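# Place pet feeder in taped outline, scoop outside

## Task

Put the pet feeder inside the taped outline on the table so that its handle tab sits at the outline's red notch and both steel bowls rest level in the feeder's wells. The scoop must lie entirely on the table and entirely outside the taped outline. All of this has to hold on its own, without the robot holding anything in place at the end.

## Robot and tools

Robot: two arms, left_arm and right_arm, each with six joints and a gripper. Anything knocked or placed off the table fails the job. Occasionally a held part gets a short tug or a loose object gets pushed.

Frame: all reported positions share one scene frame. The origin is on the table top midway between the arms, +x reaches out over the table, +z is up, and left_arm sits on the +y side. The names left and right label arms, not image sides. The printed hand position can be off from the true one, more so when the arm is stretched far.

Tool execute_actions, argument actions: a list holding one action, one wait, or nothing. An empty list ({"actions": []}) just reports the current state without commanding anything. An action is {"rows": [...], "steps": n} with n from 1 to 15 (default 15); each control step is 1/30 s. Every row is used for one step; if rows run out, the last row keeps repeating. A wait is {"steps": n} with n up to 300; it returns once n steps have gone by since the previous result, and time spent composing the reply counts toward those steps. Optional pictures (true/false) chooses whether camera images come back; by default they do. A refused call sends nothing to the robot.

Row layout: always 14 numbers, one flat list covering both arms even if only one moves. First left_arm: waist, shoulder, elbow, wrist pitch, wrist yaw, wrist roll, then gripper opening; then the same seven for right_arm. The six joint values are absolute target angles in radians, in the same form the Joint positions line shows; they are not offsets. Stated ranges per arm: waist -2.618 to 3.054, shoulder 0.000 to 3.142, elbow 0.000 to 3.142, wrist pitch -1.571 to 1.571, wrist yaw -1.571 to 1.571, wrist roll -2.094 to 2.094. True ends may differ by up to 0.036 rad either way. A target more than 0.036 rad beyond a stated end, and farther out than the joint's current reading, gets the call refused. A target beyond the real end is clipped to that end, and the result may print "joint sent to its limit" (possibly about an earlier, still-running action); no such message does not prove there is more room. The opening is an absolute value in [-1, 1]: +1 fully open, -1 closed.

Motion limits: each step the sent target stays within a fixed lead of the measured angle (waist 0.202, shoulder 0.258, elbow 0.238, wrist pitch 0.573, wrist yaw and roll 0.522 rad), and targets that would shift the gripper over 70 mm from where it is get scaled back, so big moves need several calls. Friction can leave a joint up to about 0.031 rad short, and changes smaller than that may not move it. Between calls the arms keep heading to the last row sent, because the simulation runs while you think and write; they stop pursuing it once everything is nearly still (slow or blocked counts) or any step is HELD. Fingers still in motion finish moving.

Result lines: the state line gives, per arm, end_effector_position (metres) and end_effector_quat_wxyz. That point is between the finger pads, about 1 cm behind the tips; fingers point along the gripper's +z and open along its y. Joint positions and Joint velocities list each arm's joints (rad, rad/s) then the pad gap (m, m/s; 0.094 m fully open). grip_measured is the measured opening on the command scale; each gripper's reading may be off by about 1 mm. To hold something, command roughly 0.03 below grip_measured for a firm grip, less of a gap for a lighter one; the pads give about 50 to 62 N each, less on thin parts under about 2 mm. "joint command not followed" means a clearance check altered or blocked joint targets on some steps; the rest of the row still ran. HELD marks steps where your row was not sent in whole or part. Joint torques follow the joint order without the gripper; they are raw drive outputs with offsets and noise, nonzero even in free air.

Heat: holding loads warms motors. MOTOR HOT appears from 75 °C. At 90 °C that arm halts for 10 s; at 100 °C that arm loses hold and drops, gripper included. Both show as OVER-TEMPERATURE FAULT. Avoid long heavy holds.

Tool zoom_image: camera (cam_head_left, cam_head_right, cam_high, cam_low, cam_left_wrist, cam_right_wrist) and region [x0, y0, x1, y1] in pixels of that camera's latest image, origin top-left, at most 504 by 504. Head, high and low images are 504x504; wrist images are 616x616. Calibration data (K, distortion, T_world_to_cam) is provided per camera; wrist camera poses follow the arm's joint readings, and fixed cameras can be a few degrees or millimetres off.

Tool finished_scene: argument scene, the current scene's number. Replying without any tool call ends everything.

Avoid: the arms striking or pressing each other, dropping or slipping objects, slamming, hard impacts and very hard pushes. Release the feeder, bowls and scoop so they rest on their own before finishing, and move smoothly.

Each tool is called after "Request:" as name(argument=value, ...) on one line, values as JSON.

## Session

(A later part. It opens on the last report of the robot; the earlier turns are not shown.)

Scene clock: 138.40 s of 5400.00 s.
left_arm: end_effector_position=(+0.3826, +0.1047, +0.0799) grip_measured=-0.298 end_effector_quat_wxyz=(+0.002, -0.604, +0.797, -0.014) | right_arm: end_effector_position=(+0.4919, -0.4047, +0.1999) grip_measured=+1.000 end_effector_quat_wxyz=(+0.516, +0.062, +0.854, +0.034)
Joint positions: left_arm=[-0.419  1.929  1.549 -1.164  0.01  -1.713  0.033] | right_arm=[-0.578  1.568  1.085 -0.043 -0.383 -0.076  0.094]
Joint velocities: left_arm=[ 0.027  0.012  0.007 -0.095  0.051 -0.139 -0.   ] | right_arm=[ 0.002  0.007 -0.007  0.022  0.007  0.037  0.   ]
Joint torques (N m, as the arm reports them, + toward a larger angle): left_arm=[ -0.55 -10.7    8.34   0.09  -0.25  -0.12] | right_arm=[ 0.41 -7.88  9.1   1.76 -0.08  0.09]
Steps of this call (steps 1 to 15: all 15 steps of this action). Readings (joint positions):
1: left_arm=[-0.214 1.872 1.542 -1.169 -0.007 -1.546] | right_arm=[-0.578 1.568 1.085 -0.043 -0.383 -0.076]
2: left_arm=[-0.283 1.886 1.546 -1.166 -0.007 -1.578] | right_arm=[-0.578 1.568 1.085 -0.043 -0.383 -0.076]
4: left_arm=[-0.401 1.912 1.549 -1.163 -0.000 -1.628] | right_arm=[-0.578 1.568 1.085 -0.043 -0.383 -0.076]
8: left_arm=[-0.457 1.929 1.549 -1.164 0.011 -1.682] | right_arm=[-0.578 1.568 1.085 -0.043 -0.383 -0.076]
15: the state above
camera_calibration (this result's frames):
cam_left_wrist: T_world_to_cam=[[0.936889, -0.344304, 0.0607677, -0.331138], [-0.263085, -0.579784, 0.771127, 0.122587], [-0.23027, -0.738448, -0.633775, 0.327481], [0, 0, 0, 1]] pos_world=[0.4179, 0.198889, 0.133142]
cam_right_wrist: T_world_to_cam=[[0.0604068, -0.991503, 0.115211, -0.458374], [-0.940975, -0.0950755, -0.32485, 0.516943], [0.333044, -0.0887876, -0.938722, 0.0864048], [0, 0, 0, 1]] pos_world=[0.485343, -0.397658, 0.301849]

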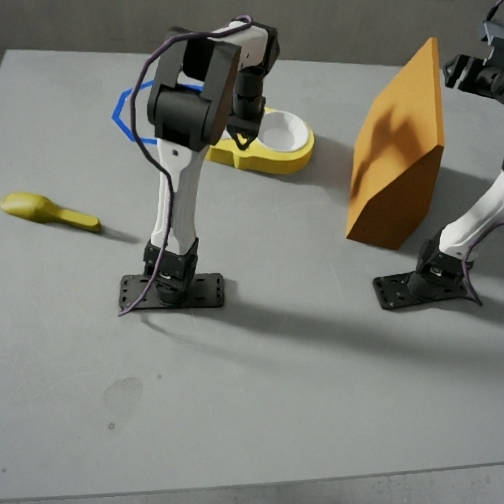

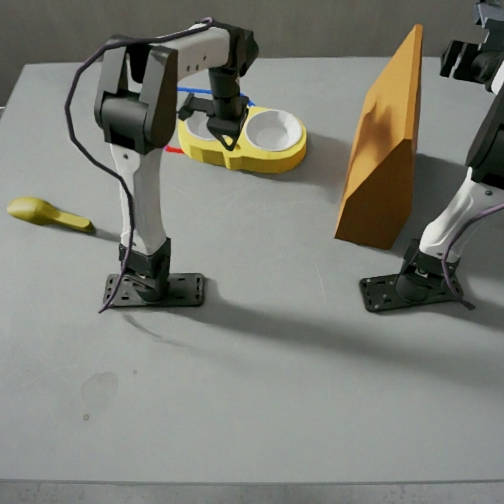

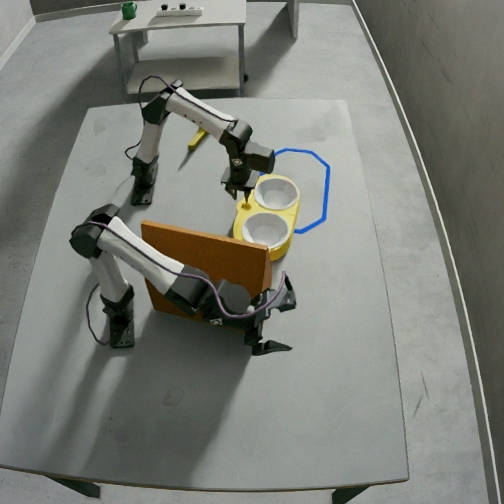

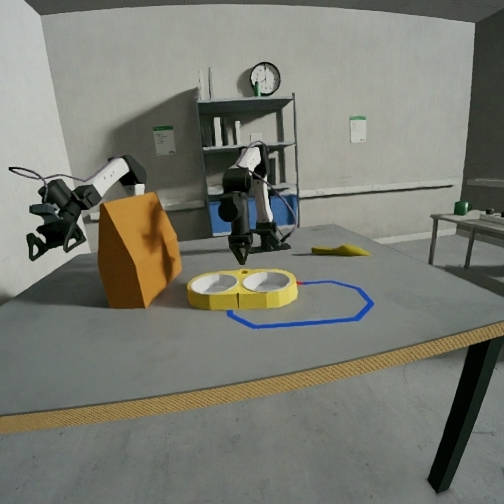

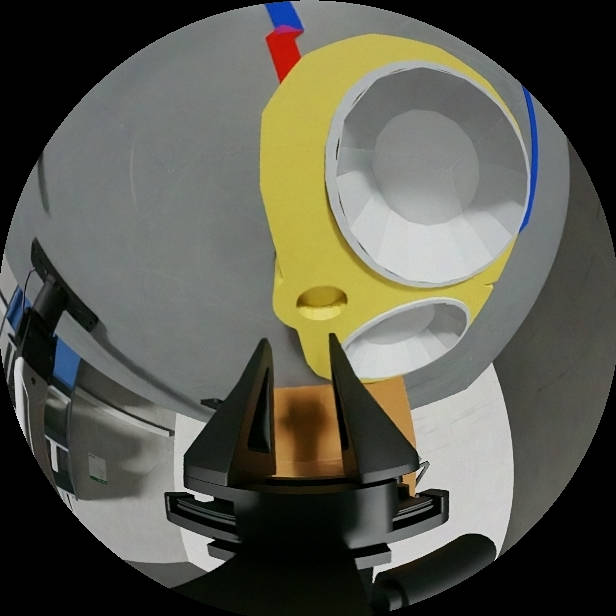

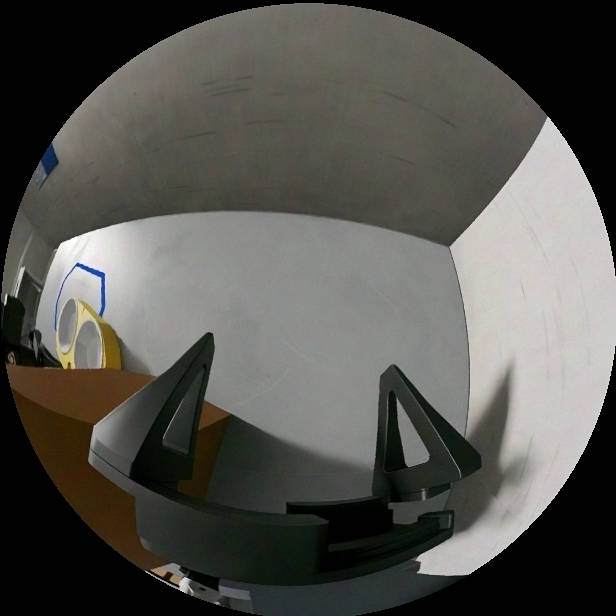

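Request:
execute_actions(actions=[{"rows":[[-0.418,1.935,1.53,-1.17,0,-1.73,-0.3,-0.578,1.568,1.085,-0.043,-0.383,-0.076,1],[-0.418,1.938,1.52,-1.16,0,-1.73,-0.3,-0.578,1.568,1.085,-0.043,-0.383,-0.076,1],[-0.418,1.941,1.51,-1.14,0,-1.73,-0.3,-0.578,1.568,1.085,-0.043,-0.383,-0.076,1],[-0.418,1.944,1.5,-1.12,0,-1.73,-0.3,-0.578,1.568,1.085,-0.043,-0.383,-0.076,1],[-0.418,1.947,1.49,-1.105,0,-1.73,-0.3,-0.578,1.568,1.085,-0.043,-0.383,-0.076,1],[-0.418,1.95,1.48,-1.09,0,-1.73,-0.3,-0.578,1.568,1.085,-0.043,-0.383,-0.076,1],[-0.418,1.953,1.47,-1.078,0,-1.73,-0.3,-0.578,1.568,1.085,-0.043,-0.383,-0.076,1],[-0.418,1.955,1.46,-1.066,0,-1.73,-0.3,-0.578,1.568,1.085,-0.043,-0.383,-0.076,1],[-0.418,1.957,1.45,-1.056,0,-1.73,-0.3,-0.578,1.568,1.085,-0.043,-0.383,-0.076,1],[-0.418,1.959,1.442,-1.048,0,-1.73,-0.3,-0.578,1.568,1.085,-0.043,-0.383,-0.076,1],[-0.418,1.961,1.434,-1.042,0,-1.73,-0.3,-0.578,1.568,1.085,-0.043,-0.383,-0.076,1],[-0.418,1.963,1.427,-1.038,0,-1.73,-0.3,-0.578,1.568,1.085,-0.043,-0.383,-0.076,1],[-0.418,1.965,1.42,-1.035,0,-1.73,-0.3,-0.578,1.568,1.085,-0.043,-0.383,-0.076,1]]}], pictures=false)

Request:
execute_actions(actions=[{"steps":12}])

Scene clock: 162.40 s of 5400.00 s.
left_arm: end_effector_position=(+0.3749, +0.1081, +0.0486) grip_measured=-0.298 end_effector_quat_wxyz=(-0.005, -0.607, +0.795, -0.002) | right_arm: end_effector_position=(+0.4919, -0.4047, +0.1999) grip_measured=+1.000 end_effector_quat_wxyz=(+0.516, +0.062, +0.854, +0.034)
Joint positions: left_arm=[-0.419  1.946  1.446 -1.072  0.01  -1.72   0.033] | right_arm=[-0.578  1.568  1.085 -0.043 -0.383 -0.076  0.094]
Joint velocities: left_arm=[-0.017  0.081 -0.115  0.081  0.007 -0.051  0.001] | right_arm=[-0.017 -0.022 -0.012 -0.022 -0.007  0.007  0.   ]
Joint torques (N m, as the arm reports them, + toward a larger angle): left_arm=[ -0.57 -10.08   5.     0.34  -0.27  -0.11] | right_arm=[ 0.38 -7.9   9.09  1.77 -0.09  0.09]
Steps of this call (steps 1 to 15: the robot went on to your last target; steps 16 to 90: nothing new was sent; then 20.50 s passed at rest; steps 91 to 105: all 15 steps of this action). Readings (joint positions):
91: left_arm=[-0.419 1.929 1.549 -1.164 0.010 -1.720] | right_arm=[-0.578 1.568 1.085 -0.043 -0.383 -0.076]
92: left_arm=[-0.419 1.929 1.549 -1.164 0.010 -1.720] | right_arm=[-0.578 1.568 1.085 -0.043 -0.383 -0.076]
94: left_arm=[-0.419 1.929 1.542 -1.157 0.010 -1.720] | right_arm=[-0.578 1.568 1.085 -0.043 -0.383 -0.076]
98: left_arm=[-0.419 1.929 1.502 -1.122 0.010 -1.720] | right_arm=[-0.578 1.568 1.085 -0.043 -0.383 -0.076]
105: the state above

Scene clock: 162.80 s of 5400.00 s.
left_arm: end_effector_position=(+0.3774, +0.1070, +0.0459) grip_measured=-0.298 end_effector_quat_wxyz=(-0.002, -0.607, +0.795, -0.006) | right_arm: end_effector_position=(+0.4919, -0.4047, +0.1999) grip_measured=+1.000 end_effector_quat_wxyz=(+0.516, +0.062, +0.854, +0.034)
Joint positions: left_arm=[-0.419  1.95   1.442 -1.054  0.01  -1.72   0.033] | right_arm=[-0.578  1.568  1.085 -0.043 -0.383 -0.076  0.094]
Joint velocities: left_arm=[ 0.007 -0.002 -0.007 -0.007 -0.007 -0.051  0.001] | right_arm=[ 0.012  0.012 -0.012  0.007  0.051  0.037  0.   ]
Joint torques (N m, as the arm reports them, + toward a larger angle): left_arm=[ -0.58 -10.08   4.71   0.32  -0.27  -0.11] | right_arm=[ 0.39 -7.87  9.1   1.77 -0.08  0.09]
Steps of this call (steps 1 to 12: the robot went on to your last target). Readings (joint positions):
1: left_arm=[-0.419 1.949 1.443 -1.069 0.010 -1.720] | right_arm=[-0.578 1.568 1.085 -0.043 -0.383 -0.076]
2: left_arm=[-0.419 1.950 1.442 -1.066 0.010 -1.720] | right_arm=[-0.578 1.568 1.085 -0.043 -0.383 -0.076]
4: left_arm=[-0.419 1.950 1.442 -1.062 0.010 -1.720] | right_arm=[-0.578 1.568 1.085 -0.043 -0.383 -0.076]
8: left_arm=[-0.419 1.950 1.442 -1.056 0.010 -1.720] | right_arm=[-0.578 1.568 1.085 -0.043 -0.383 -0.076]
12: the state above
camera_calibration (this result's frames):
cam_left_wrist: T_world_to_cam=[[0.940361, -0.337521, 0.0424375, -0.324559], [-0.245621, -0.587359, 0.771155, 0.142969], [-0.235355, -0.735587, -0.635232, 0.308131], [0, 0, 0, 1]] pos_world=[0.412839, 0.201085, 0.0992569]
cam_right_wrist: T_world_to_cam=[[0.0604068, -0.991503, 0.115211, -0.458374], [-0.940975, -0.0950755, -0.32485, 0.516943], [0.333044, -0.0887876, -0.938722, 0.0864048], [0, 0, 0, 1]] pos_world=[0.485343, -0.397658, 0.301849]

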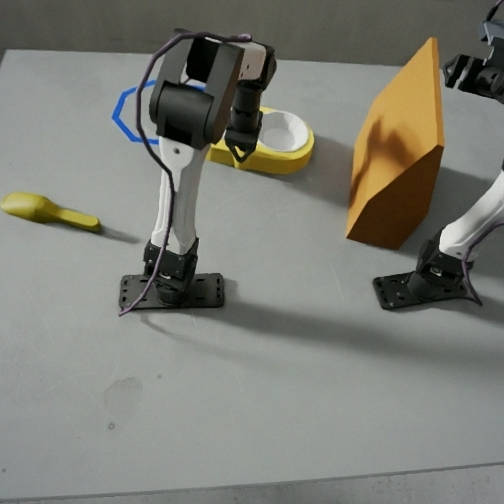

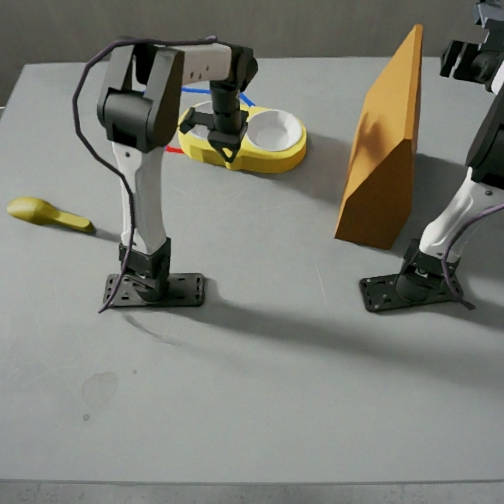

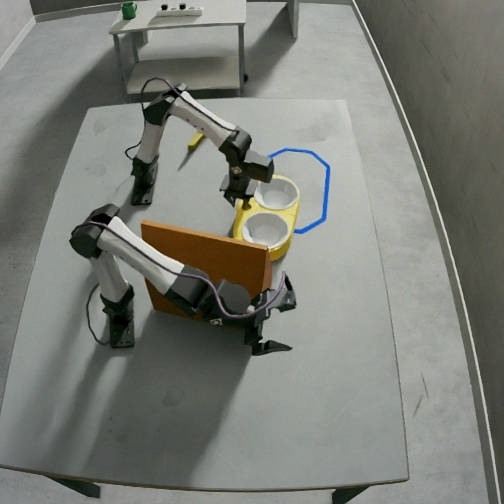

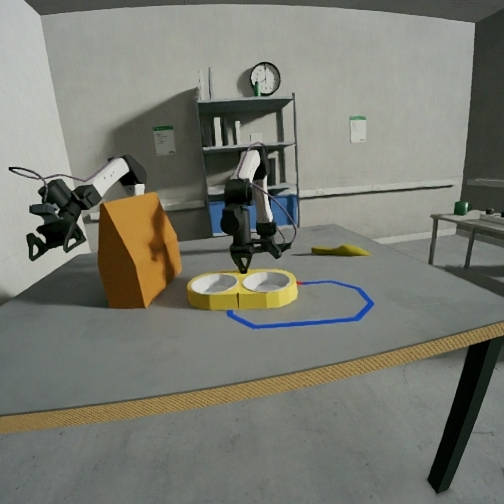

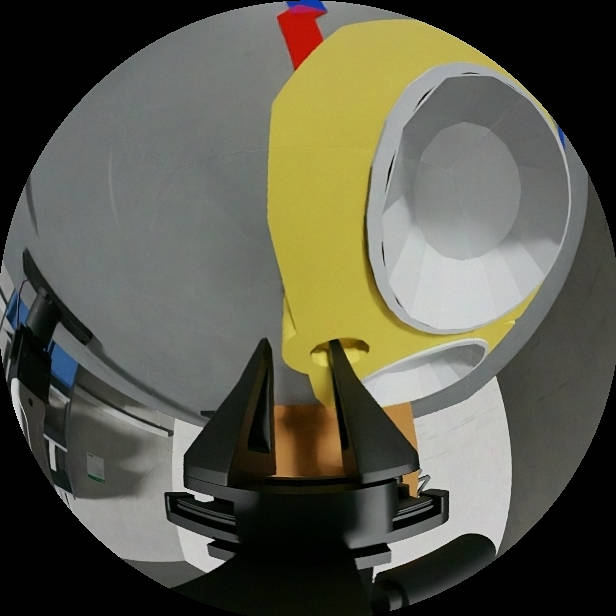

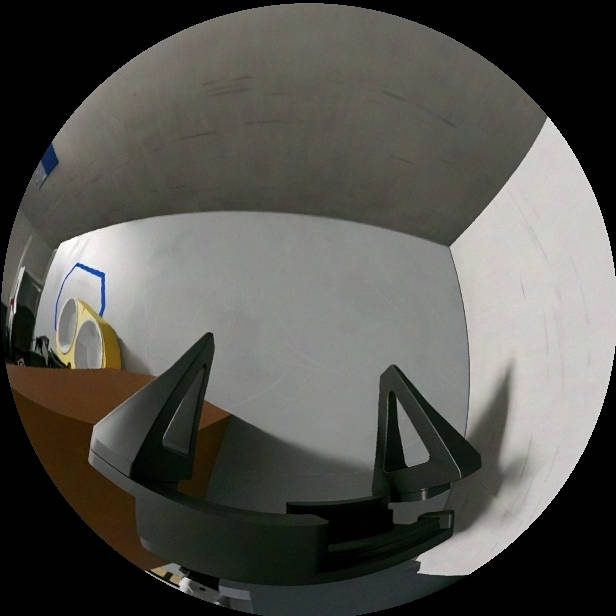

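Request:
execute_actions(actions=[{"rows":[[-0.418,1.967,1.414,-1.035,0,-1.73,-0.3,-0.578,1.568,1.085,-0.043,-0.383,-0.076,1],[-0.418,1.968,1.408,-1.035,0,-1.73,-0.3,-0.578,1.568,1.085,-0.043,-0.383,-0.076,1],[-0.418,1.968,1.404,-1.035,0,-1.73,-0.3,-0.578,1.568,1.085,-0.043,-0.383,-0.076,1],[-0.418,1.968,1.404,-1.035,0,-1.73,-0.3,-0.578,1.568,1.085,-0.043,-0.383,-0.076,1],[-0.418,1.968,1.404,-1.035,0,-1.73,-0.3,-0.578,1.568,1.085,-0.043,-0.383,-0.076,1],[-0.418,1.96,1.42,-1.04,0,-1.73,-0.36,-0.578,1.568,1.085,-0.043,-0.383,-0.076,1],[-0.418,1.955,1.43,-1.045,0,-1.73,-0.42,-0.578,1.568,1.085,-0.043,-0.383,-0.076,1],[-0.418,1.955,1.43,-1.045,0,-1.73,-0.48,-0.578,1.568,1.085,-0.043,-0.383,-0.076,1],[-0.418,1.955,1.43,-1.045,0,-1.73,-0.54,-0.578,1.568,1.085,-0.043,-0.383,-0.076,1],[-0.418,1.955,1.43,-1.045,0,-1.73,-0.6,-0.578,1.568,1.085,-0.043,-0.383,-0.076,1],[-0.418,1.955,1.43,-1.045,0,-1.73,-0.65,-0.578,1.568,1.085,-0.043,-0.383,-0.076,1],[-0.418,1.955,1.43,-1.045,0,-1.73,-0.7,-0.578,1.568,1.085,-0.043,-0.383,-0.076,1],[-0.418,1.955,1.43,-1.045,0,-1.73,-0.73,-0.578,1.568,1.085,-0.043,-0.383,-0.076,1]]}])

Scene clock: 175.97 s of 5400.00 s.
left_arm: end_effector_position=(+0.3774, +0.1069, +0.0459) grip_measured=-0.679 end_effector_quat_wxyz=(-0.002, -0.606, +0.795, -0.006) | right_arm: end_effector_position=(+0.4919, -0.4047, +0.1999) grip_measured=+1.000 end_effector_quat_wxyz=(+0.516, +0.062, +0.854, +0.034)
Joint positions: left_arm=[-0.419  1.95   1.442 -1.053  0.01  -1.719  0.015] | right_arm=[-0.578  1.568  1.085 -0.043 -0.383 -0.076  0.094]
Joint velocities: left_arm=[-0.002  0.022 -0.002  0.007  0.066 -0.066 -0.001] | right_arm=[ 0.002  0.012  0.002 -0.051 -0.022 -0.022  0.   ]
Joint torques (N m, as the arm reports them, + toward a larger angle): left_arm=[ -0.54 -10.84   5.51   0.25  -0.24  -0.11] | right_arm=[ 0.4  -7.87  9.1   1.77 -0.09  0.09]
Steps of this call (steps 1 to 30: the robot went on to your last target; steps 31 to 100: nothing new was sent; then 9.33 s passed at rest; steps 101 to 115: all 15 steps of this action). Readings (joint positions):
101: left_arm=[-0.419 1.950 1.442 -1.052 0.010 -1.720] | right_arm=[-0.578 1.568 1.085 -0.043 -0.383 -0.076]
102: left_arm=[-0.419 1.950 1.442 -1.052 0.010 -1.720] | right_arm=[-0.578 1.568 1.085 -0.043 -0.383 -0.076]
104: left_arm=[-0.419 1.950 1.442 -1.052 0.010 -1.720] | right_arm=[-0.578 1.568 1.085 -0.043 -0.383 -0.076]
108: left_arm=[-0.419 1.950 1.442 -1.052 0.010 -1.721] | right_arm=[-0.578 1.568 1.085 -0.043 -0.383 -0.076]
115: the state above
camera_calibration (this result's frames):
cam_left_wrist: T_world_to_cam=[[0.939829, -0.338949, 0.0428299, -0.324307], [-0.246797, -0.586868, 0.771153, 0.14327], [-0.236246, -0.735323, -0.635207, 0.308324], [0, 0, 0, 1]] pos_world=[0.412992, 0.200875, 0.0992565]
cam_right_wrist: T_world_to_cam=[[0.0604068, -0.991503, 0.115211, -0.458374], [-0.940975, -0.0950755, -0.32485, 0.516943], [0.333044, -0.0887876, -0.938722, 0.0864048], [0, 0, 0, 1]] pos_world=[0.485343, -0.397658, 0.301849]

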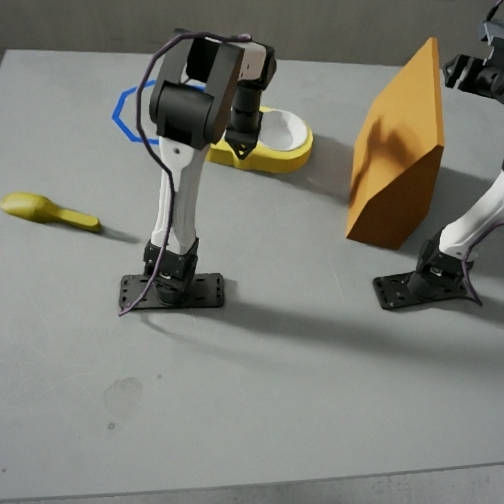

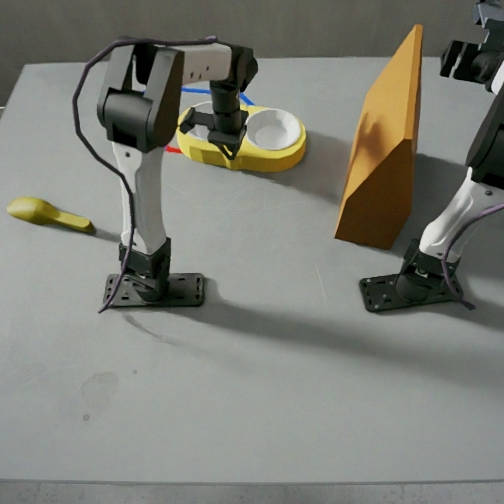

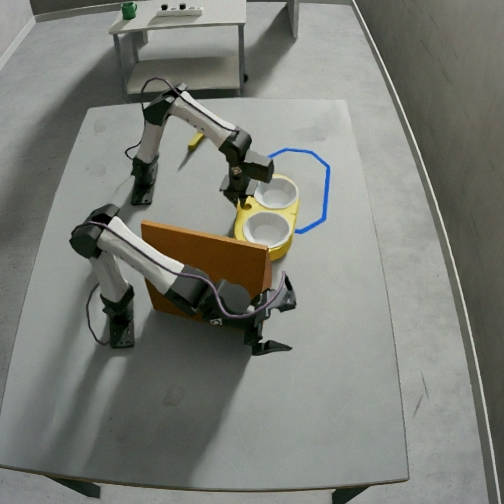

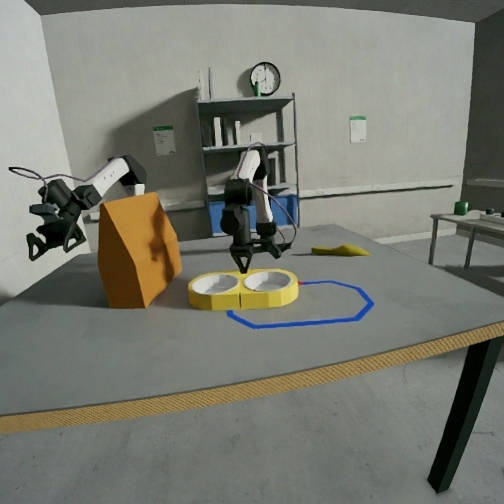

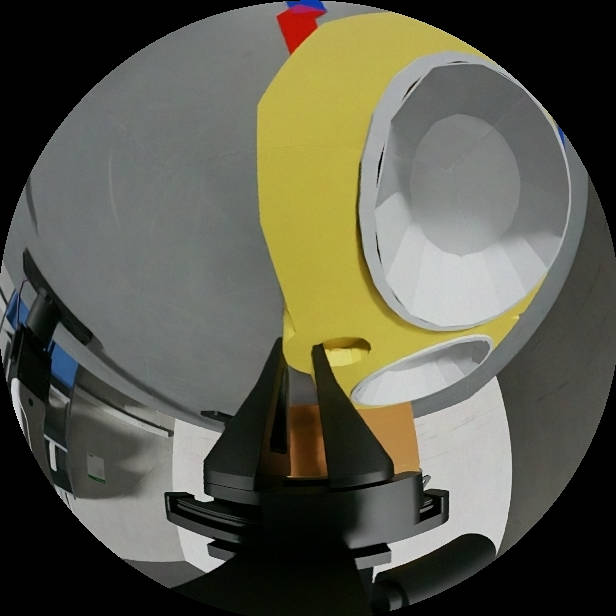

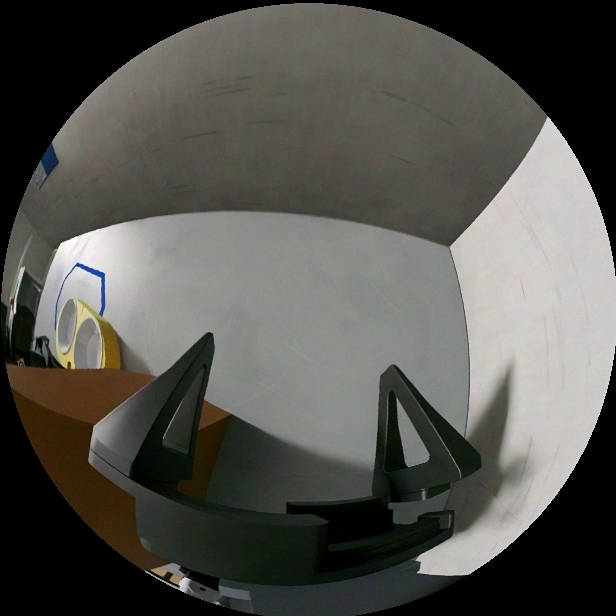

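Request:
execute_actions(actions=[{"rows":[[-0.414,1.958,1.45,-1.06,0,-1.7,-0.73,-0.578,1.568,1.085,-0.043,-0.383,-0.076,1],[-0.408,1.962,1.462,-1.07,0,-1.685,-0.73,-0.578,1.568,1.085,-0.043,-0.383,-0.076,1],[-0.4,1.965,1.468,-1.075,0,-1.675,-0.73,-0.578,1.568,1.085,-0.043,-0.383,-0.076,1],[-0.39,1.969,1.474,-1.079,0,-1.665,-0.73,-0.578,1.568,1.085,-0.043,-0.383,-0.076,1],[-0.378,1.973,1.481,-1.083,0,-1.654,-0.73,-0.578,1.568,1.085,-0.043,-0.383,-0.076,1],[-0.364,1.978,1.488,-1.087,0,-1.642,-0.73,-0.578,1.568,1.085,-0.043,-0.383,-0.076,1],[-0.349,1.983,1.496,-1.091,0,-1.629,-0.73,-0.578,1.568,1.085,-0.043,-0.383,-0.076,1],[-0.333,1.989,1.505,-1.095,0,-1.615,-0.73,-0.578,1.568,1.085,-0.043,-0.383,-0.076,1],[-0.316,1.995,1.514,-1.099,0,-1.6,-0.73,-0.578,1.568,1.085,-0.043,-0.383,-0.076,1],[-0.299,2.001,1.524,-1.103,0,-1.585,-0.73,-0.578,1.568,1.085,-0.043,-0.383,-0.076,1],[-0.282,2.007,1.534,-1.107,0,-1.57,-0.73,-0.578,1.568,1.085,-0.043,-0.383,-0.076,1],[-0.265,2.014,1.544,-1.111,0,-1.555,-0.73,-0.578,1.568,1.085,-0.043,-0.383,-0.076,1],[-0.248,2.021,1.554,-1.116,0,-1.54,-0.73,-0.578,1.568,1.085,-0.043,-0.383,-0.076,1],[-0.231,2.028,1.565,-1.121,0,-1.525,-0.73,-0.578,1.568,1.085,-0.043,-0.383,-0.076,1],[-0.214,2.035,1.576,-1.126,0,-1.51,-0.73,-0.578,1.568,1.085,-0.043,-0.383,-0.076,1]]}], pictures=false)

Request:
execute_actions(actions=[{"rows":[[-0.199,2.044,1.59,-1.132,0,-1.497,-0.73,-0.578,1.568,1.085,-0.043,-0.383,-0.076,1],[-0.184,2.053,1.604,-1.138,0,-1.485,-0.73,-0.578,1.568,1.085,-0.043,-0.383,-0.076,1],[-0.17,2.062,1.618,-1.144,0,-1.473,-0.73,-0.578,1.568,1.085,-0.043,-0.383,-0.076,1],[-0.156,2.072,1.633,-1.15,0,-1.461,-0.73,-0.578,1.568,1.085,-0.043,-0.383,-0.076,1],[-0.142,2.082,1.649,-1.156,0,-1.45,-0.73,-0.578,1.568,1.085,-0.043,-0.383,-0.076,1],[-0.128,2.092,1.665,-1.162,0,-1.439,-0.73,-0.578,1.568,1.085,-0.043,-0.383,-0.076,1],[-0.115,2.102,1.681,-1.168,0,-1.428,-0.73,-0.578,1.568,1.085,-0.043,-0.383,-0.076,1],[-0.102,2.112,1.697,-1.174,0,-1.418,-0.73,-0.578,1.568,1.085,-0.043,-0.383,-0.076,1],[-0.089,2.122,1.713,-1.18,0,-1.408,-0.73,-0.578,1.568,1.085,-0.043,-0.383,-0.076,1],[-0.077,2.132,1.729,-1.185,0,-1.399,-0.73,-0.578,1.568,1.085,-0.043,-0.383,-0.076,1],[-0.066,2.141,1.744,-1.189,0,-1.391,-0.73,-0.578,1.568,1.085,-0.043,-0.383,-0.076,1],[-0.056,2.149,1.758,-1.192,0,-1.385,-0.73,-0.578,1.568,1.085,-0.043,-0.383,-0.076,1],[-0.047,2.157,1.77,-1.195,0,-1.38,-0.73,-0.578,1.568,1.085,-0.043,-0.383,-0.076,1],[-0.04,2.163,1.78,-1.195,0,-1.375,-0.73,-0.578,1.568,1.085,-0.043,-0.383,-0.076,1],[-0.034,2.168,1.788,-1.195,0,-1.375,-0.73,-0.578,1.568,1.085,-0.043,-0.383,-0.076,1]]}], pictures=false)

Request:
execute_actions(actions=[{"steps":12}])

Request:
zoom_image(camera="cam_high", region=[230, 130, 350, 250])

Request:
zoom_image(camera="cam_low", region=[210, 250, 390, 340])

Scene clock: 216.60 s of 5400.00 s.
left_arm: end_effector_position=(+0.4094, +0.1594, +0.0460) grip_measured=-0.679 end_effector_quat_wxyz=(-0.006, -0.611, +0.792, -0.002) | right_arm: end_effector_position=(+0.4919, -0.4047, +0.1999) grip_measured=+1.000 end_effector_quat_wxyz=(+0.516, +0.062, +0.854, +0.034)
Joint positions: left_arm=[-0.255  2.01   1.527 -1.093  0.012 -1.567  0.015] | right_arm=[-0.578  1.568  1.085 -0.043 -0.383 -0.076  0.094]
Joint velocities: left_arm=[ 0.54   0.208  0.305 -0.125  0.081  0.344  0.   ] | right_arm=[ 0.012  0.012 -0.007 -0.081  0.022 -0.037  0.   ]
Joint torques (N m, as the arm reports them, + toward a larger angle): left_arm=[  0.07 -10.79   8.76   0.04  -0.28   0.  ] | right_arm=[ 0.43 -7.87  9.07  1.77 -0.08  0.08]
Steps of this call (steps 1 to 15: the robot went on to your last target; steps 16 to 90: nothing new was sent; then 37.13 s passed at rest; steps 91 to 105: all 15 steps of this action). Readings (joint positions):
91: left_arm=[-0.419 1.950 1.442 -1.054 0.010 -1.718] | right_arm=[-0.578 1.568 1.085 -0.043 -0.383 -0.076]
92: left_arm=[-0.419 1.950 1.442 -1.054 0.010 -1.715] | right_arm=[-0.578 1.568 1.085 -0.043 -0.383 -0.076]
94: left_arm=[-0.415 1.950 1.442 -1.055 0.010 -1.706] | right_arm=[-0.578 1.568 1.085 -0.043 -0.383 -0.076]
98: left_arm=[-0.381 1.962 1.459 -1.073 0.012 -1.662] | right_arm=[-0.578 1.568 1.085 -0.043 -0.383 -0.076]
105: the state above

Scene clock: 217.10 s of 5400.00 s.
left_arm: end_effector_position=(+0.4563, +0.2317, +0.0470) grip_measured=-0.679 end_effector_quat_wxyz=(-0.006, -0.624, +0.781, -0.002) | right_arm: end_effector_position=(+0.4919, -0.4047, +0.1999) grip_measured=+1.000 end_effector_quat_wxyz=(+0.516, +0.062, +0.854, +0.034)
Joint positions: left_arm=[-0.055  2.147  1.739 -1.169  0.012 -1.401  0.015] | right_arm=[-0.578  1.568  1.085 -0.043 -0.383 -0.076  0.094]
Joint velocities: left_arm=[ 0.256  0.203  0.281 -0.022 -0.066  0.168  0.   ] | right_arm=[-0.022 -0.007 -0.007 -0.022 -0.022  0.066  0.   ]
Joint torques (N m, as the arm reports them, + toward a larger angle): left_arm=[ -0.24 -12.49   8.91   0.05  -0.31   0.  ] | right_arm=[ 0.37 -7.85  9.08  1.77 -0.08  0.09]
Steps of this call (steps 1 to 15: all 15 steps of this action). Readings (joint positions):
1: left_arm=[-0.237 2.017 1.539 -1.097 0.012 -1.554] | right_arm=[-0.578 1.568 1.085 -0.043 -0.383 -0.076]
2: left_arm=[-0.220 2.026 1.551 -1.102 0.012 -1.540] | right_arm=[-0.578 1.568 1.085 -0.043 -0.383 -0.076]
4: left_arm=[-0.189 2.043 1.578 -1.114 0.012 -1.514] | right_arm=[-0.578 1.568 1.085 -0.043 -0.383 -0.076]
8: left_arm=[-0.135 2.082 1.639 -1.138 0.012 -1.466] | right_arm=[-0.578 1.568 1.085 -0.043 -0.383 -0.076]
15: the state above

Scene clock: 217.50 s of 5400.00 s.
left_arm: end_effector_position=(+0.4598, +0.2398, +0.0466) grip_measured=-0.679 end_effector_quat_wxyz=(-0.005, -0.625, +0.780, -0.003) | right_arm: end_effector_position=(+0.4919, -0.4047, +0.1999) grip_measured=+1.000 end_effector_quat_wxyz=(+0.516, +0.062, +0.854, +0.034)
Joint positions: left_arm=[-0.036  2.158  1.755 -1.172  0.01  -1.384  0.015] | right_arm=[-0.578  1.568  1.085 -0.043 -0.383 -0.076  0.094]
Joint velocities: left_arm=[-0.002  0.007 -0.007 -0.081  0.037  0.007 -0.   ] | right_arm=[ 0.017 -0.002  0.017 -0.037 -0.037 -0.037  0.   ]
Joint torques (N m, as the arm reports them, + toward a larger angle): left_arm=[ -0.47 -12.49   9.09   0.    -0.28   0.1 ] | right_arm=[ 0.39 -7.89  9.11  1.77 -0.09  0.09]
Steps of this call (steps 1 to 12: the robot went on to your last target). Readings (joint positions):
1: left_arm=[-0.047 2.152 1.747 -1.170 0.012 -1.396] | right_arm=[-0.578 1.568 1.085 -0.043 -0.383 -0.076]
2: left_arm=[-0.042 2.156 1.751 -1.170 0.011 -1.392] | right_arm=[-0.578 1.568 1.085 -0.043 -0.383 -0.076]
4: left_arm=[-0.036 2.158 1.754 -1.171 0.011 -1.387] | right_arm=[-0.578 1.568 1.085 -0.043 -0.383 -0.076]
8: left_arm=[-0.036 2.158 1.755 -1.172 0.010 -1.384] | right_arm=[-0.578 1.568 1.085 -0.043 -0.383 -0.076]
12: the state above
camera_calibration (this result's frames):
cam_left_wrist: T_world_to_cam=[[0.955255, -0.293851, 0.0337624, -0.374182], [-0.211829, -0.599978, 0.771463, 0.228166], [-0.206439, -0.744096, -0.635378, 0.414358], [0, 0, 0, 1]] pos_world=[0.491311, 0.335262, 0.0998849]
cam_right_wrist: T_world_to_cam=[[0.0604068, -0.991503, 0.115211, -0.458374], [-0.940975, -0.0950755, -0.32485, 0.516943], [0.333044, -0.0887876, -0.938722, 0.0864048], [0, 0, 0, 1]] pos_world=[0.485343, -0.397658, 0.301849]

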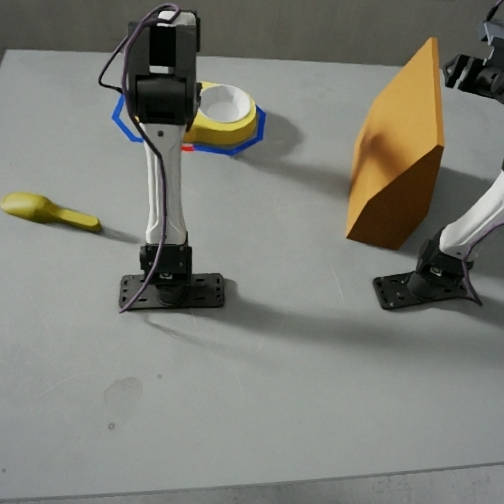

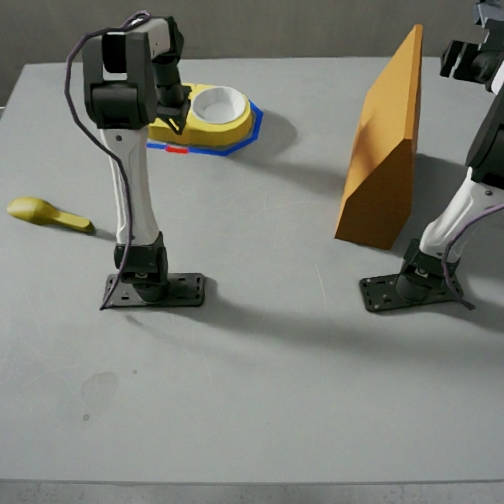

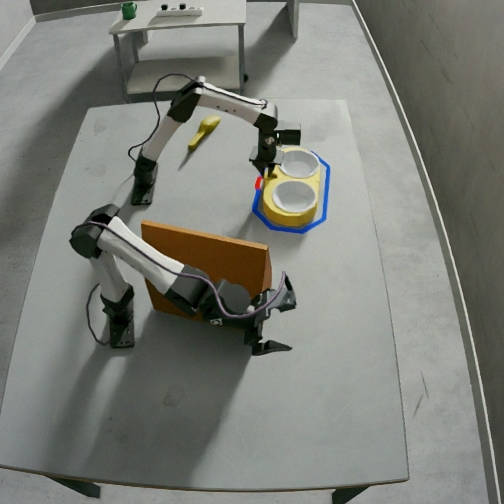

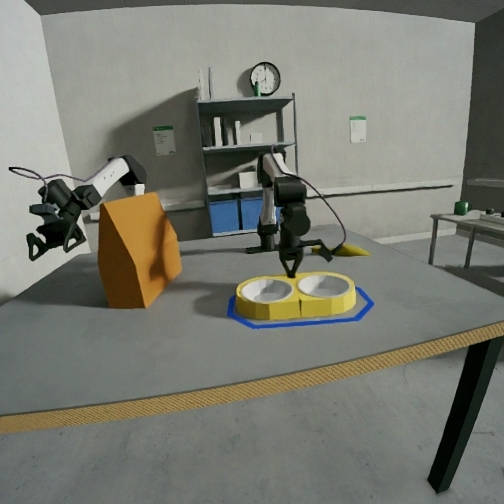

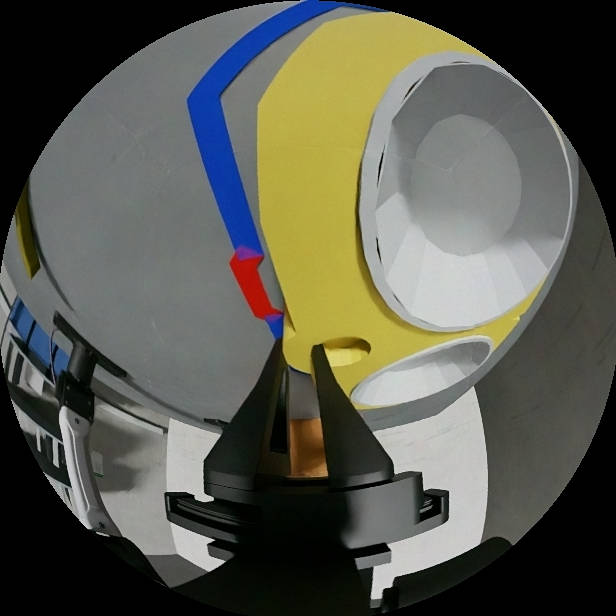

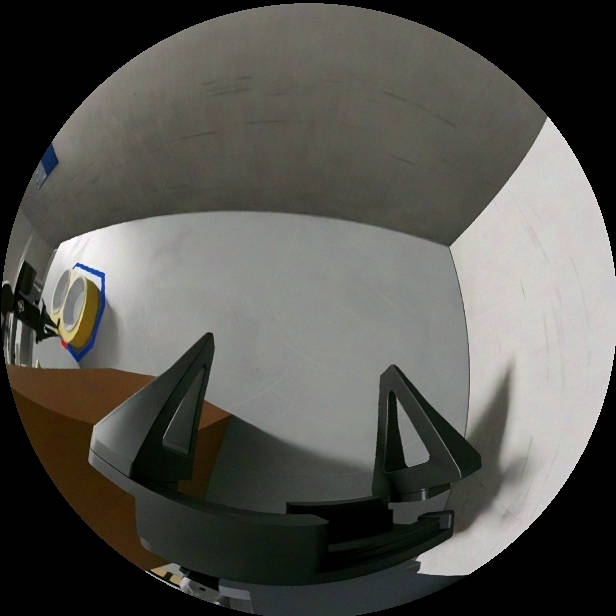

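Region (230, 130, 350, 250) of cam_high's 504x504 image, scaled by 4.200, with more detail than that image has.

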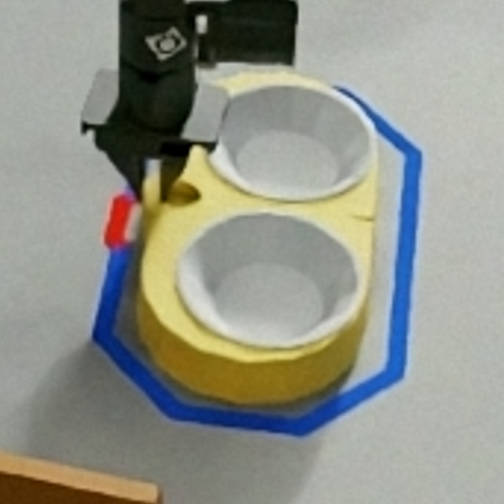

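Region (210, 250, 390, 340) of cam_low's 504x504 image, scaled by 2.800, with more detail than that image has.

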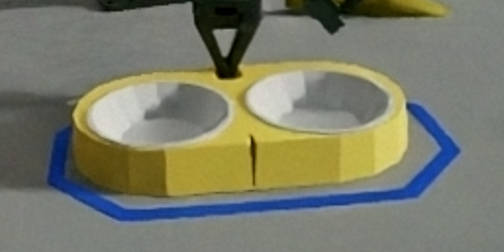

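Request:
execute_actions(actions=[{"rows":[[-0.036,2.158,1.76,-1.175,0.01,-1.384,-0.66,-0.578,1.568,1.085,-0.043,-0.383,-0.076,1],[-0.036,2.158,1.76,-1.175,0.01,-1.384,-0.62,-0.578,1.568,1.085,-0.043,-0.383,-0.076,1],[-0.036,2.158,1.76,-1.175,0.01,-1.384,-0.56,-0.578,1.568,1.085,-0.043,-0.383,-0.076,1],[-0.036,2.158,1.76,-1.175,0.01,-1.384,-0.47,-0.578,1.568,1.085,-0.043,-0.383,-0.076,1]],"steps":12}])

Request:
execute_actions(actions=[{"rows":[[-0.036,2.15,1.79,-1.21,0.01,-1.384,-0.47,-0.578,1.568,1.085,-0.043,-0.383,-0.076,1],[-0.036,2.15,1.79,-1.21,0.01,-1.384,-0.47,-0.578,1.568,1.085,-0.043,-0.383,-0.076,1],[-0.036,2.143,1.82,-1.25,0.01,-1.384,-0.47,-0.578,1.568,1.085,-0.043,-0.383,-0.076,1],[-0.036,2.143,1.82,-1.25,0.01,-1.384,-0.47,-0.578,1.568,1.085,-0.043,-0.383,-0.076,1],[-0.036,2.135,1.85,-1.285,0.01,-1.384,-0.47,-0.578,1.568,1.085,-0.043,-0.383,-0.076,1],[-0.036,2.135,1.85,-1.285,0.01,-1.384,-0.47,-0.578,1.568,1.085,-0.043,-0.383,-0.076,1],[-0.036,2.128,1.875,-1.32,0.01,-1.384,-0.47,-0.578,1.568,1.085,-0.043,-0.383,-0.076,1],[-0.036,2.128,1.875,-1.32,0.01,-1.384,-0.47,-0.578,1.568,1.085,-0.043,-0.383,-0.076,1],[-0.036,2.12,1.9,-1.35,0.01,-1.384,-0.47,-0.578,1.568,1.085,-0.043,-0.383,-0.076,1]],"steps":15}])

Scene clock: 242.80 s of 5400.00 s.
left_arm: end_effector_position=(+0.4598, +0.2398, +0.0466) grip_measured=-0.472 end_effector_quat_wxyz=(-0.005, -0.625, +0.780, -0.003) | right_arm: end_effector_position=(+0.4919, -0.4047, +0.1999) grip_measured=+1.000 end_effector_quat_wxyz=(+0.516, +0.062, +0.854, +0.034)
Joint positions: left_arm=[-0.036  2.158  1.755 -1.172  0.01  -1.384  0.025] | right_arm=[-0.578  1.568  1.085 -0.043 -0.383 -0.076  0.094]
Joint velocities: left_arm=[-0.017 -0.007 -0.017  0.022 -0.051 -0.037  0.001] | right_arm=[-0.007 -0.007 -0.042 -0.007 -0.007 -0.007  0.   ]
Joint torques (N m, as the arm reports them, + toward a larger angle): left_arm=[ -0.63 -13.41   6.95   0.17  -0.18   0.  ] | right_arm=[ 0.38 -7.92  9.13  1.77 -0.08  0.08]
Steps of this call (steps 1 to 30: the robot went on to your last target; steps 31 to 100: nothing new was sent; then 21.57 s passed at rest; steps 101 to 112: all 12 steps of this action). Readings (joint positions):
101: left_arm=[-0.036 2.158 1.755 -1.172 0.010 -1.384] | right_arm=[-0.578 1.568 1.085 -0.043 -0.383 -0.076]
102: left_arm=[-0.036 2.158 1.755 -1.172 0.010 -1.384] | right_arm=[-0.578 1.568 1.085 -0.043 -0.383 -0.076]
104: left_arm=[-0.036 2.158 1.755 -1.172 0.010 -1.384] | right_arm=[-0.578 1.568 1.085 -0.043 -0.383 -0.076]
108: left_arm=[-0.036 2.158 1.755 -1.172 0.010 -1.384] | right_arm=[-0.578 1.568 1.085 -0.043 -0.383 -0.076]
112: the state above
camera_calibration (this result's frames):
cam_left_wrist: T_world_to_cam=[[0.955255, -0.293851, 0.0337624, -0.374182], [-0.211829, -0.599978, 0.771463, 0.228166], [-0.206439, -0.744096, -0.635378, 0.414358], [0, 0, 0, 1]] pos_world=[0.491311, 0.335262, 0.0998849]
cam_right_wrist: T_world_to_cam=[[0.0604068, -0.991503, 0.115211, -0.458374], [-0.940975, -0.0950755, -0.32485, 0.516943], [0.333044, -0.0887876, -0.938722, 0.0864048], [0, 0, 0, 1]] pos_world=[0.485343, -0.397658, 0.301849]

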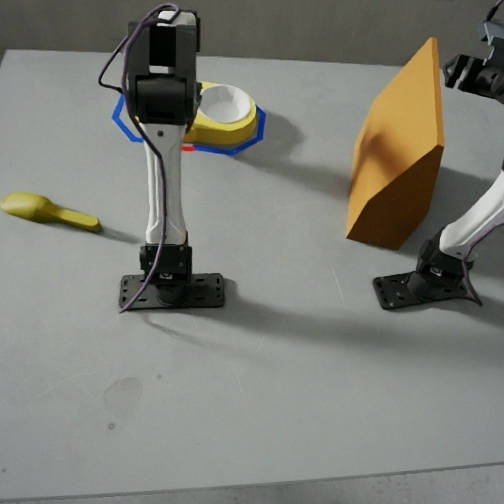

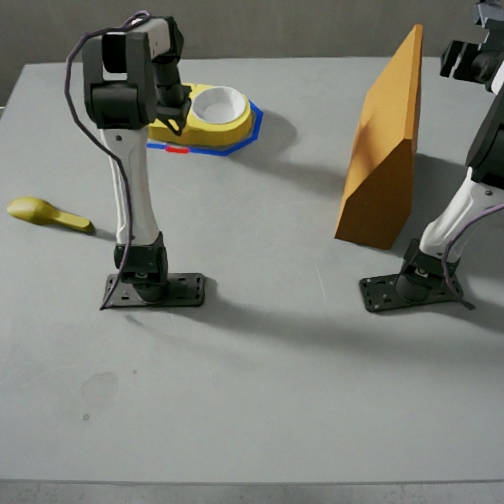

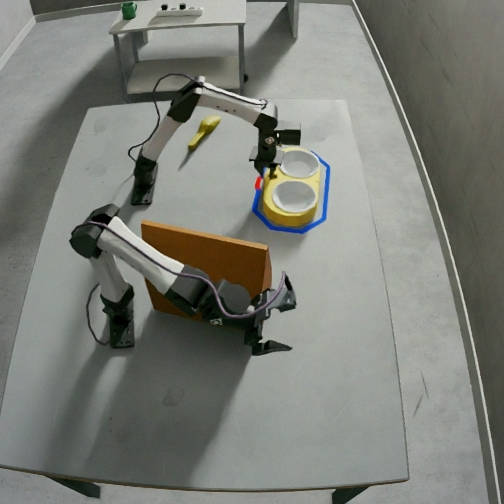

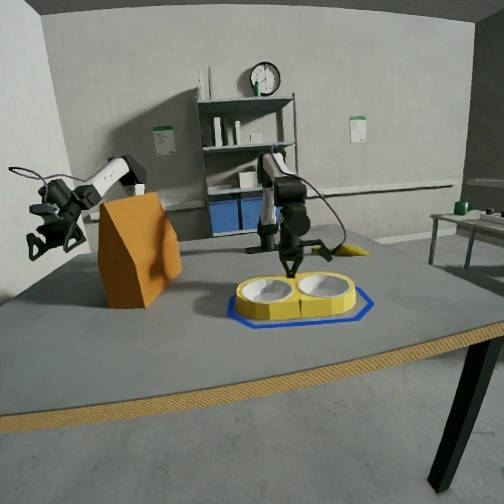

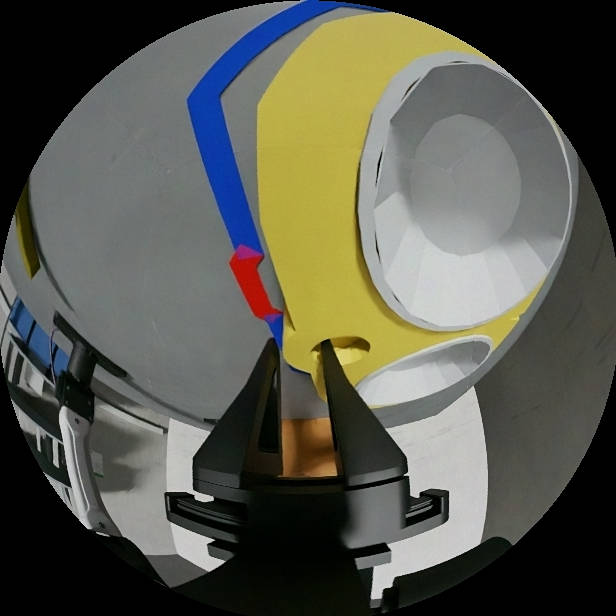

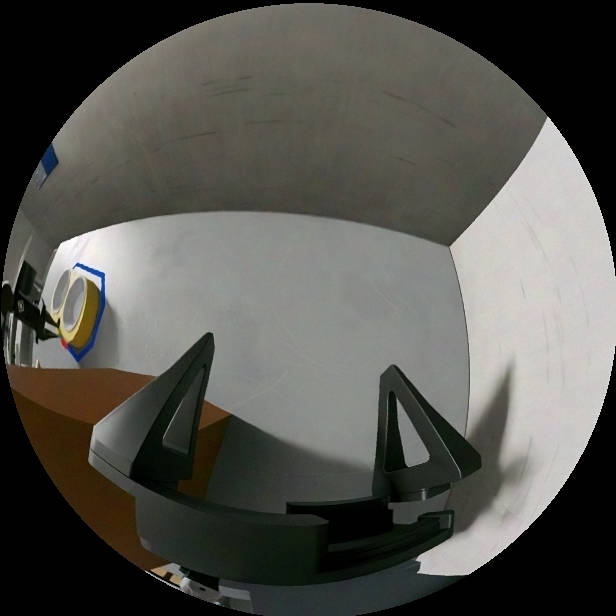

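Scene clock: 243.30 s of 5400.00 s.
left_arm: end_effector_position=(+0.4588, +0.2399, +0.0859) grip_measured=-0.472 end_effector_quat_wxyz=(-0.004, -0.625, +0.781, -0.003) | right_arm: end_effector_position=(+0.4919, -0.4047, +0.1999) grip_measured=+1.000 end_effector_quat_wxyz=(+0.516, +0.062, +0.854, +0.034)
Joint positions: left_arm=[-0.036  2.136  1.877 -1.313  0.01  -1.384  0.025] | right_arm=[-0.578  1.568  1.085 -0.043 -0.383 -0.076  0.094]
Joint velocities: left_arm=[ 0.007  0.002  0.007 -0.154  0.007  0.007  0.001] | right_arm=[ 0.012  0.017  0.002 -0.066 -0.007  0.037  0.   ]
Joint torques (N m, as the arm reports them, + toward a larger angle): left_arm=[ -0.6  -14.55   8.38   0.06  -0.18   0.  ] | right_arm=[ 0.38 -7.9   9.13  1.77 -0.08  0.09]
Steps of this call (steps 1 to 15: all 15 steps of this action). Readings (joint positions):
1: left_arm=[-0.036 2.158 1.755 -1.174 0.010 -1.384] | right_arm=[-0.578 1.568 1.085 -0.043 -0.383 -0.076]
2: left_arm=[-0.036 2.158 1.755 -1.177 0.010 -1.384] | right_arm=[-0.578 1.568 1.085 -0.043 -0.383 -0.076]
4: left_arm=[-0.036 2.158 1.770 -1.200 0.010 -1.384] | right_arm=[-0.578 1.568 1.085 -0.043 -0.383 -0.076]
8: left_arm=[-0.036 2.156 1.832 -1.252 0.010 -1.384] | right_arm=[-0.578 1.568 1.085 -0.043 -0.383 -0.076]
15: the state above
camera_calibration (this result's frames):
cam_left_wrist: T_world_to_cam=[[0.955161, -0.293848, 0.0363378, -0.374773], [-0.213887, -0.599909, 0.770948, 0.198583], [-0.204742, -0.744152, -0.63586, 0.438476], [0, 0, 0, 1]] pos_world=[0.490218, 0.335299, 0.139331]
cam_right_wrist: T_world_to_cam=[[0.0604068, -0.991503, 0.115211, -0.458374], [-0.940975, -0.0950755, -0.32485, 0.516943], [0.333044, -0.0887876, -0.938722, 0.0864048], [0, 0, 0, 1]] pos_world=[0.485343, -0.397658, 0.301849]

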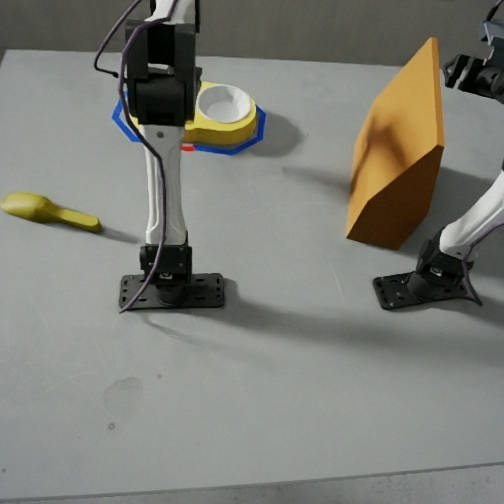

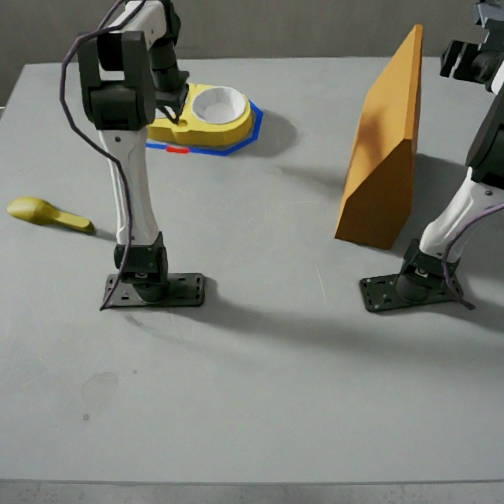

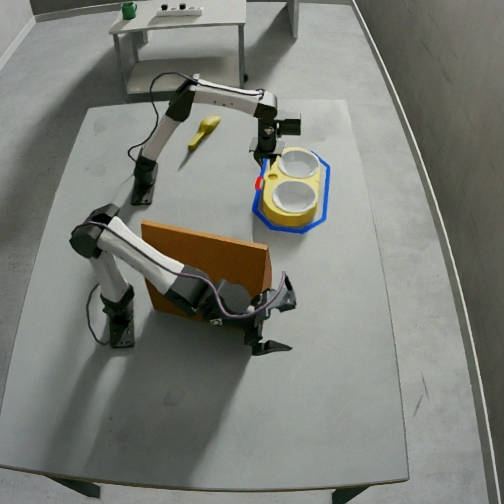

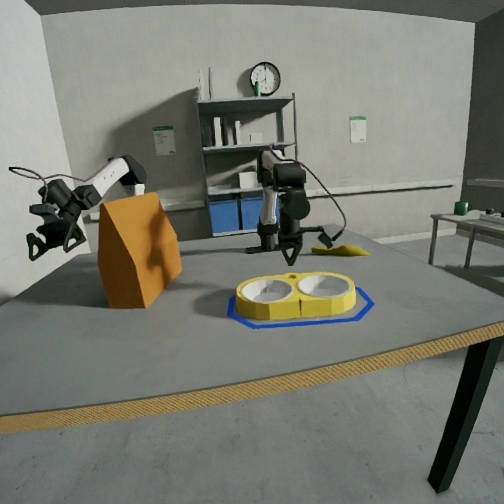

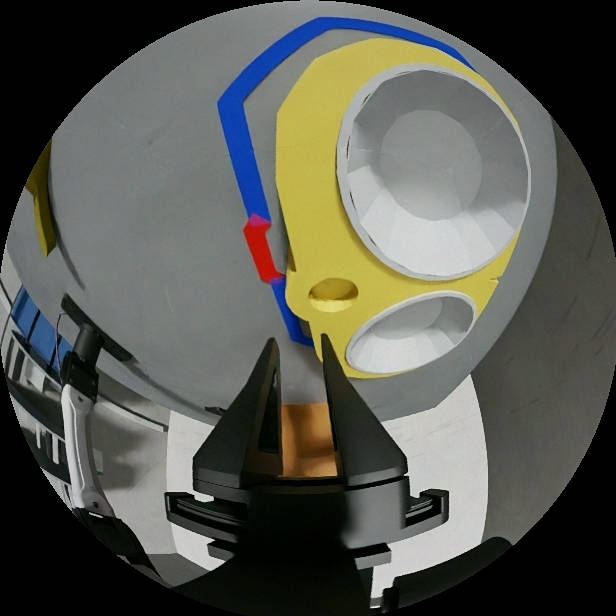

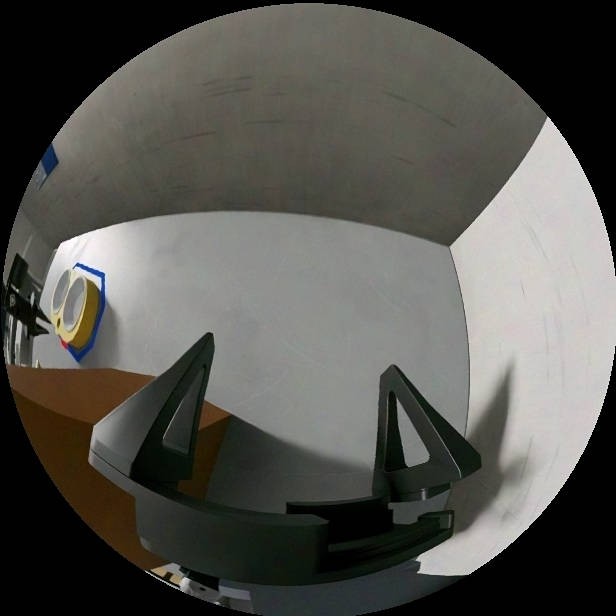

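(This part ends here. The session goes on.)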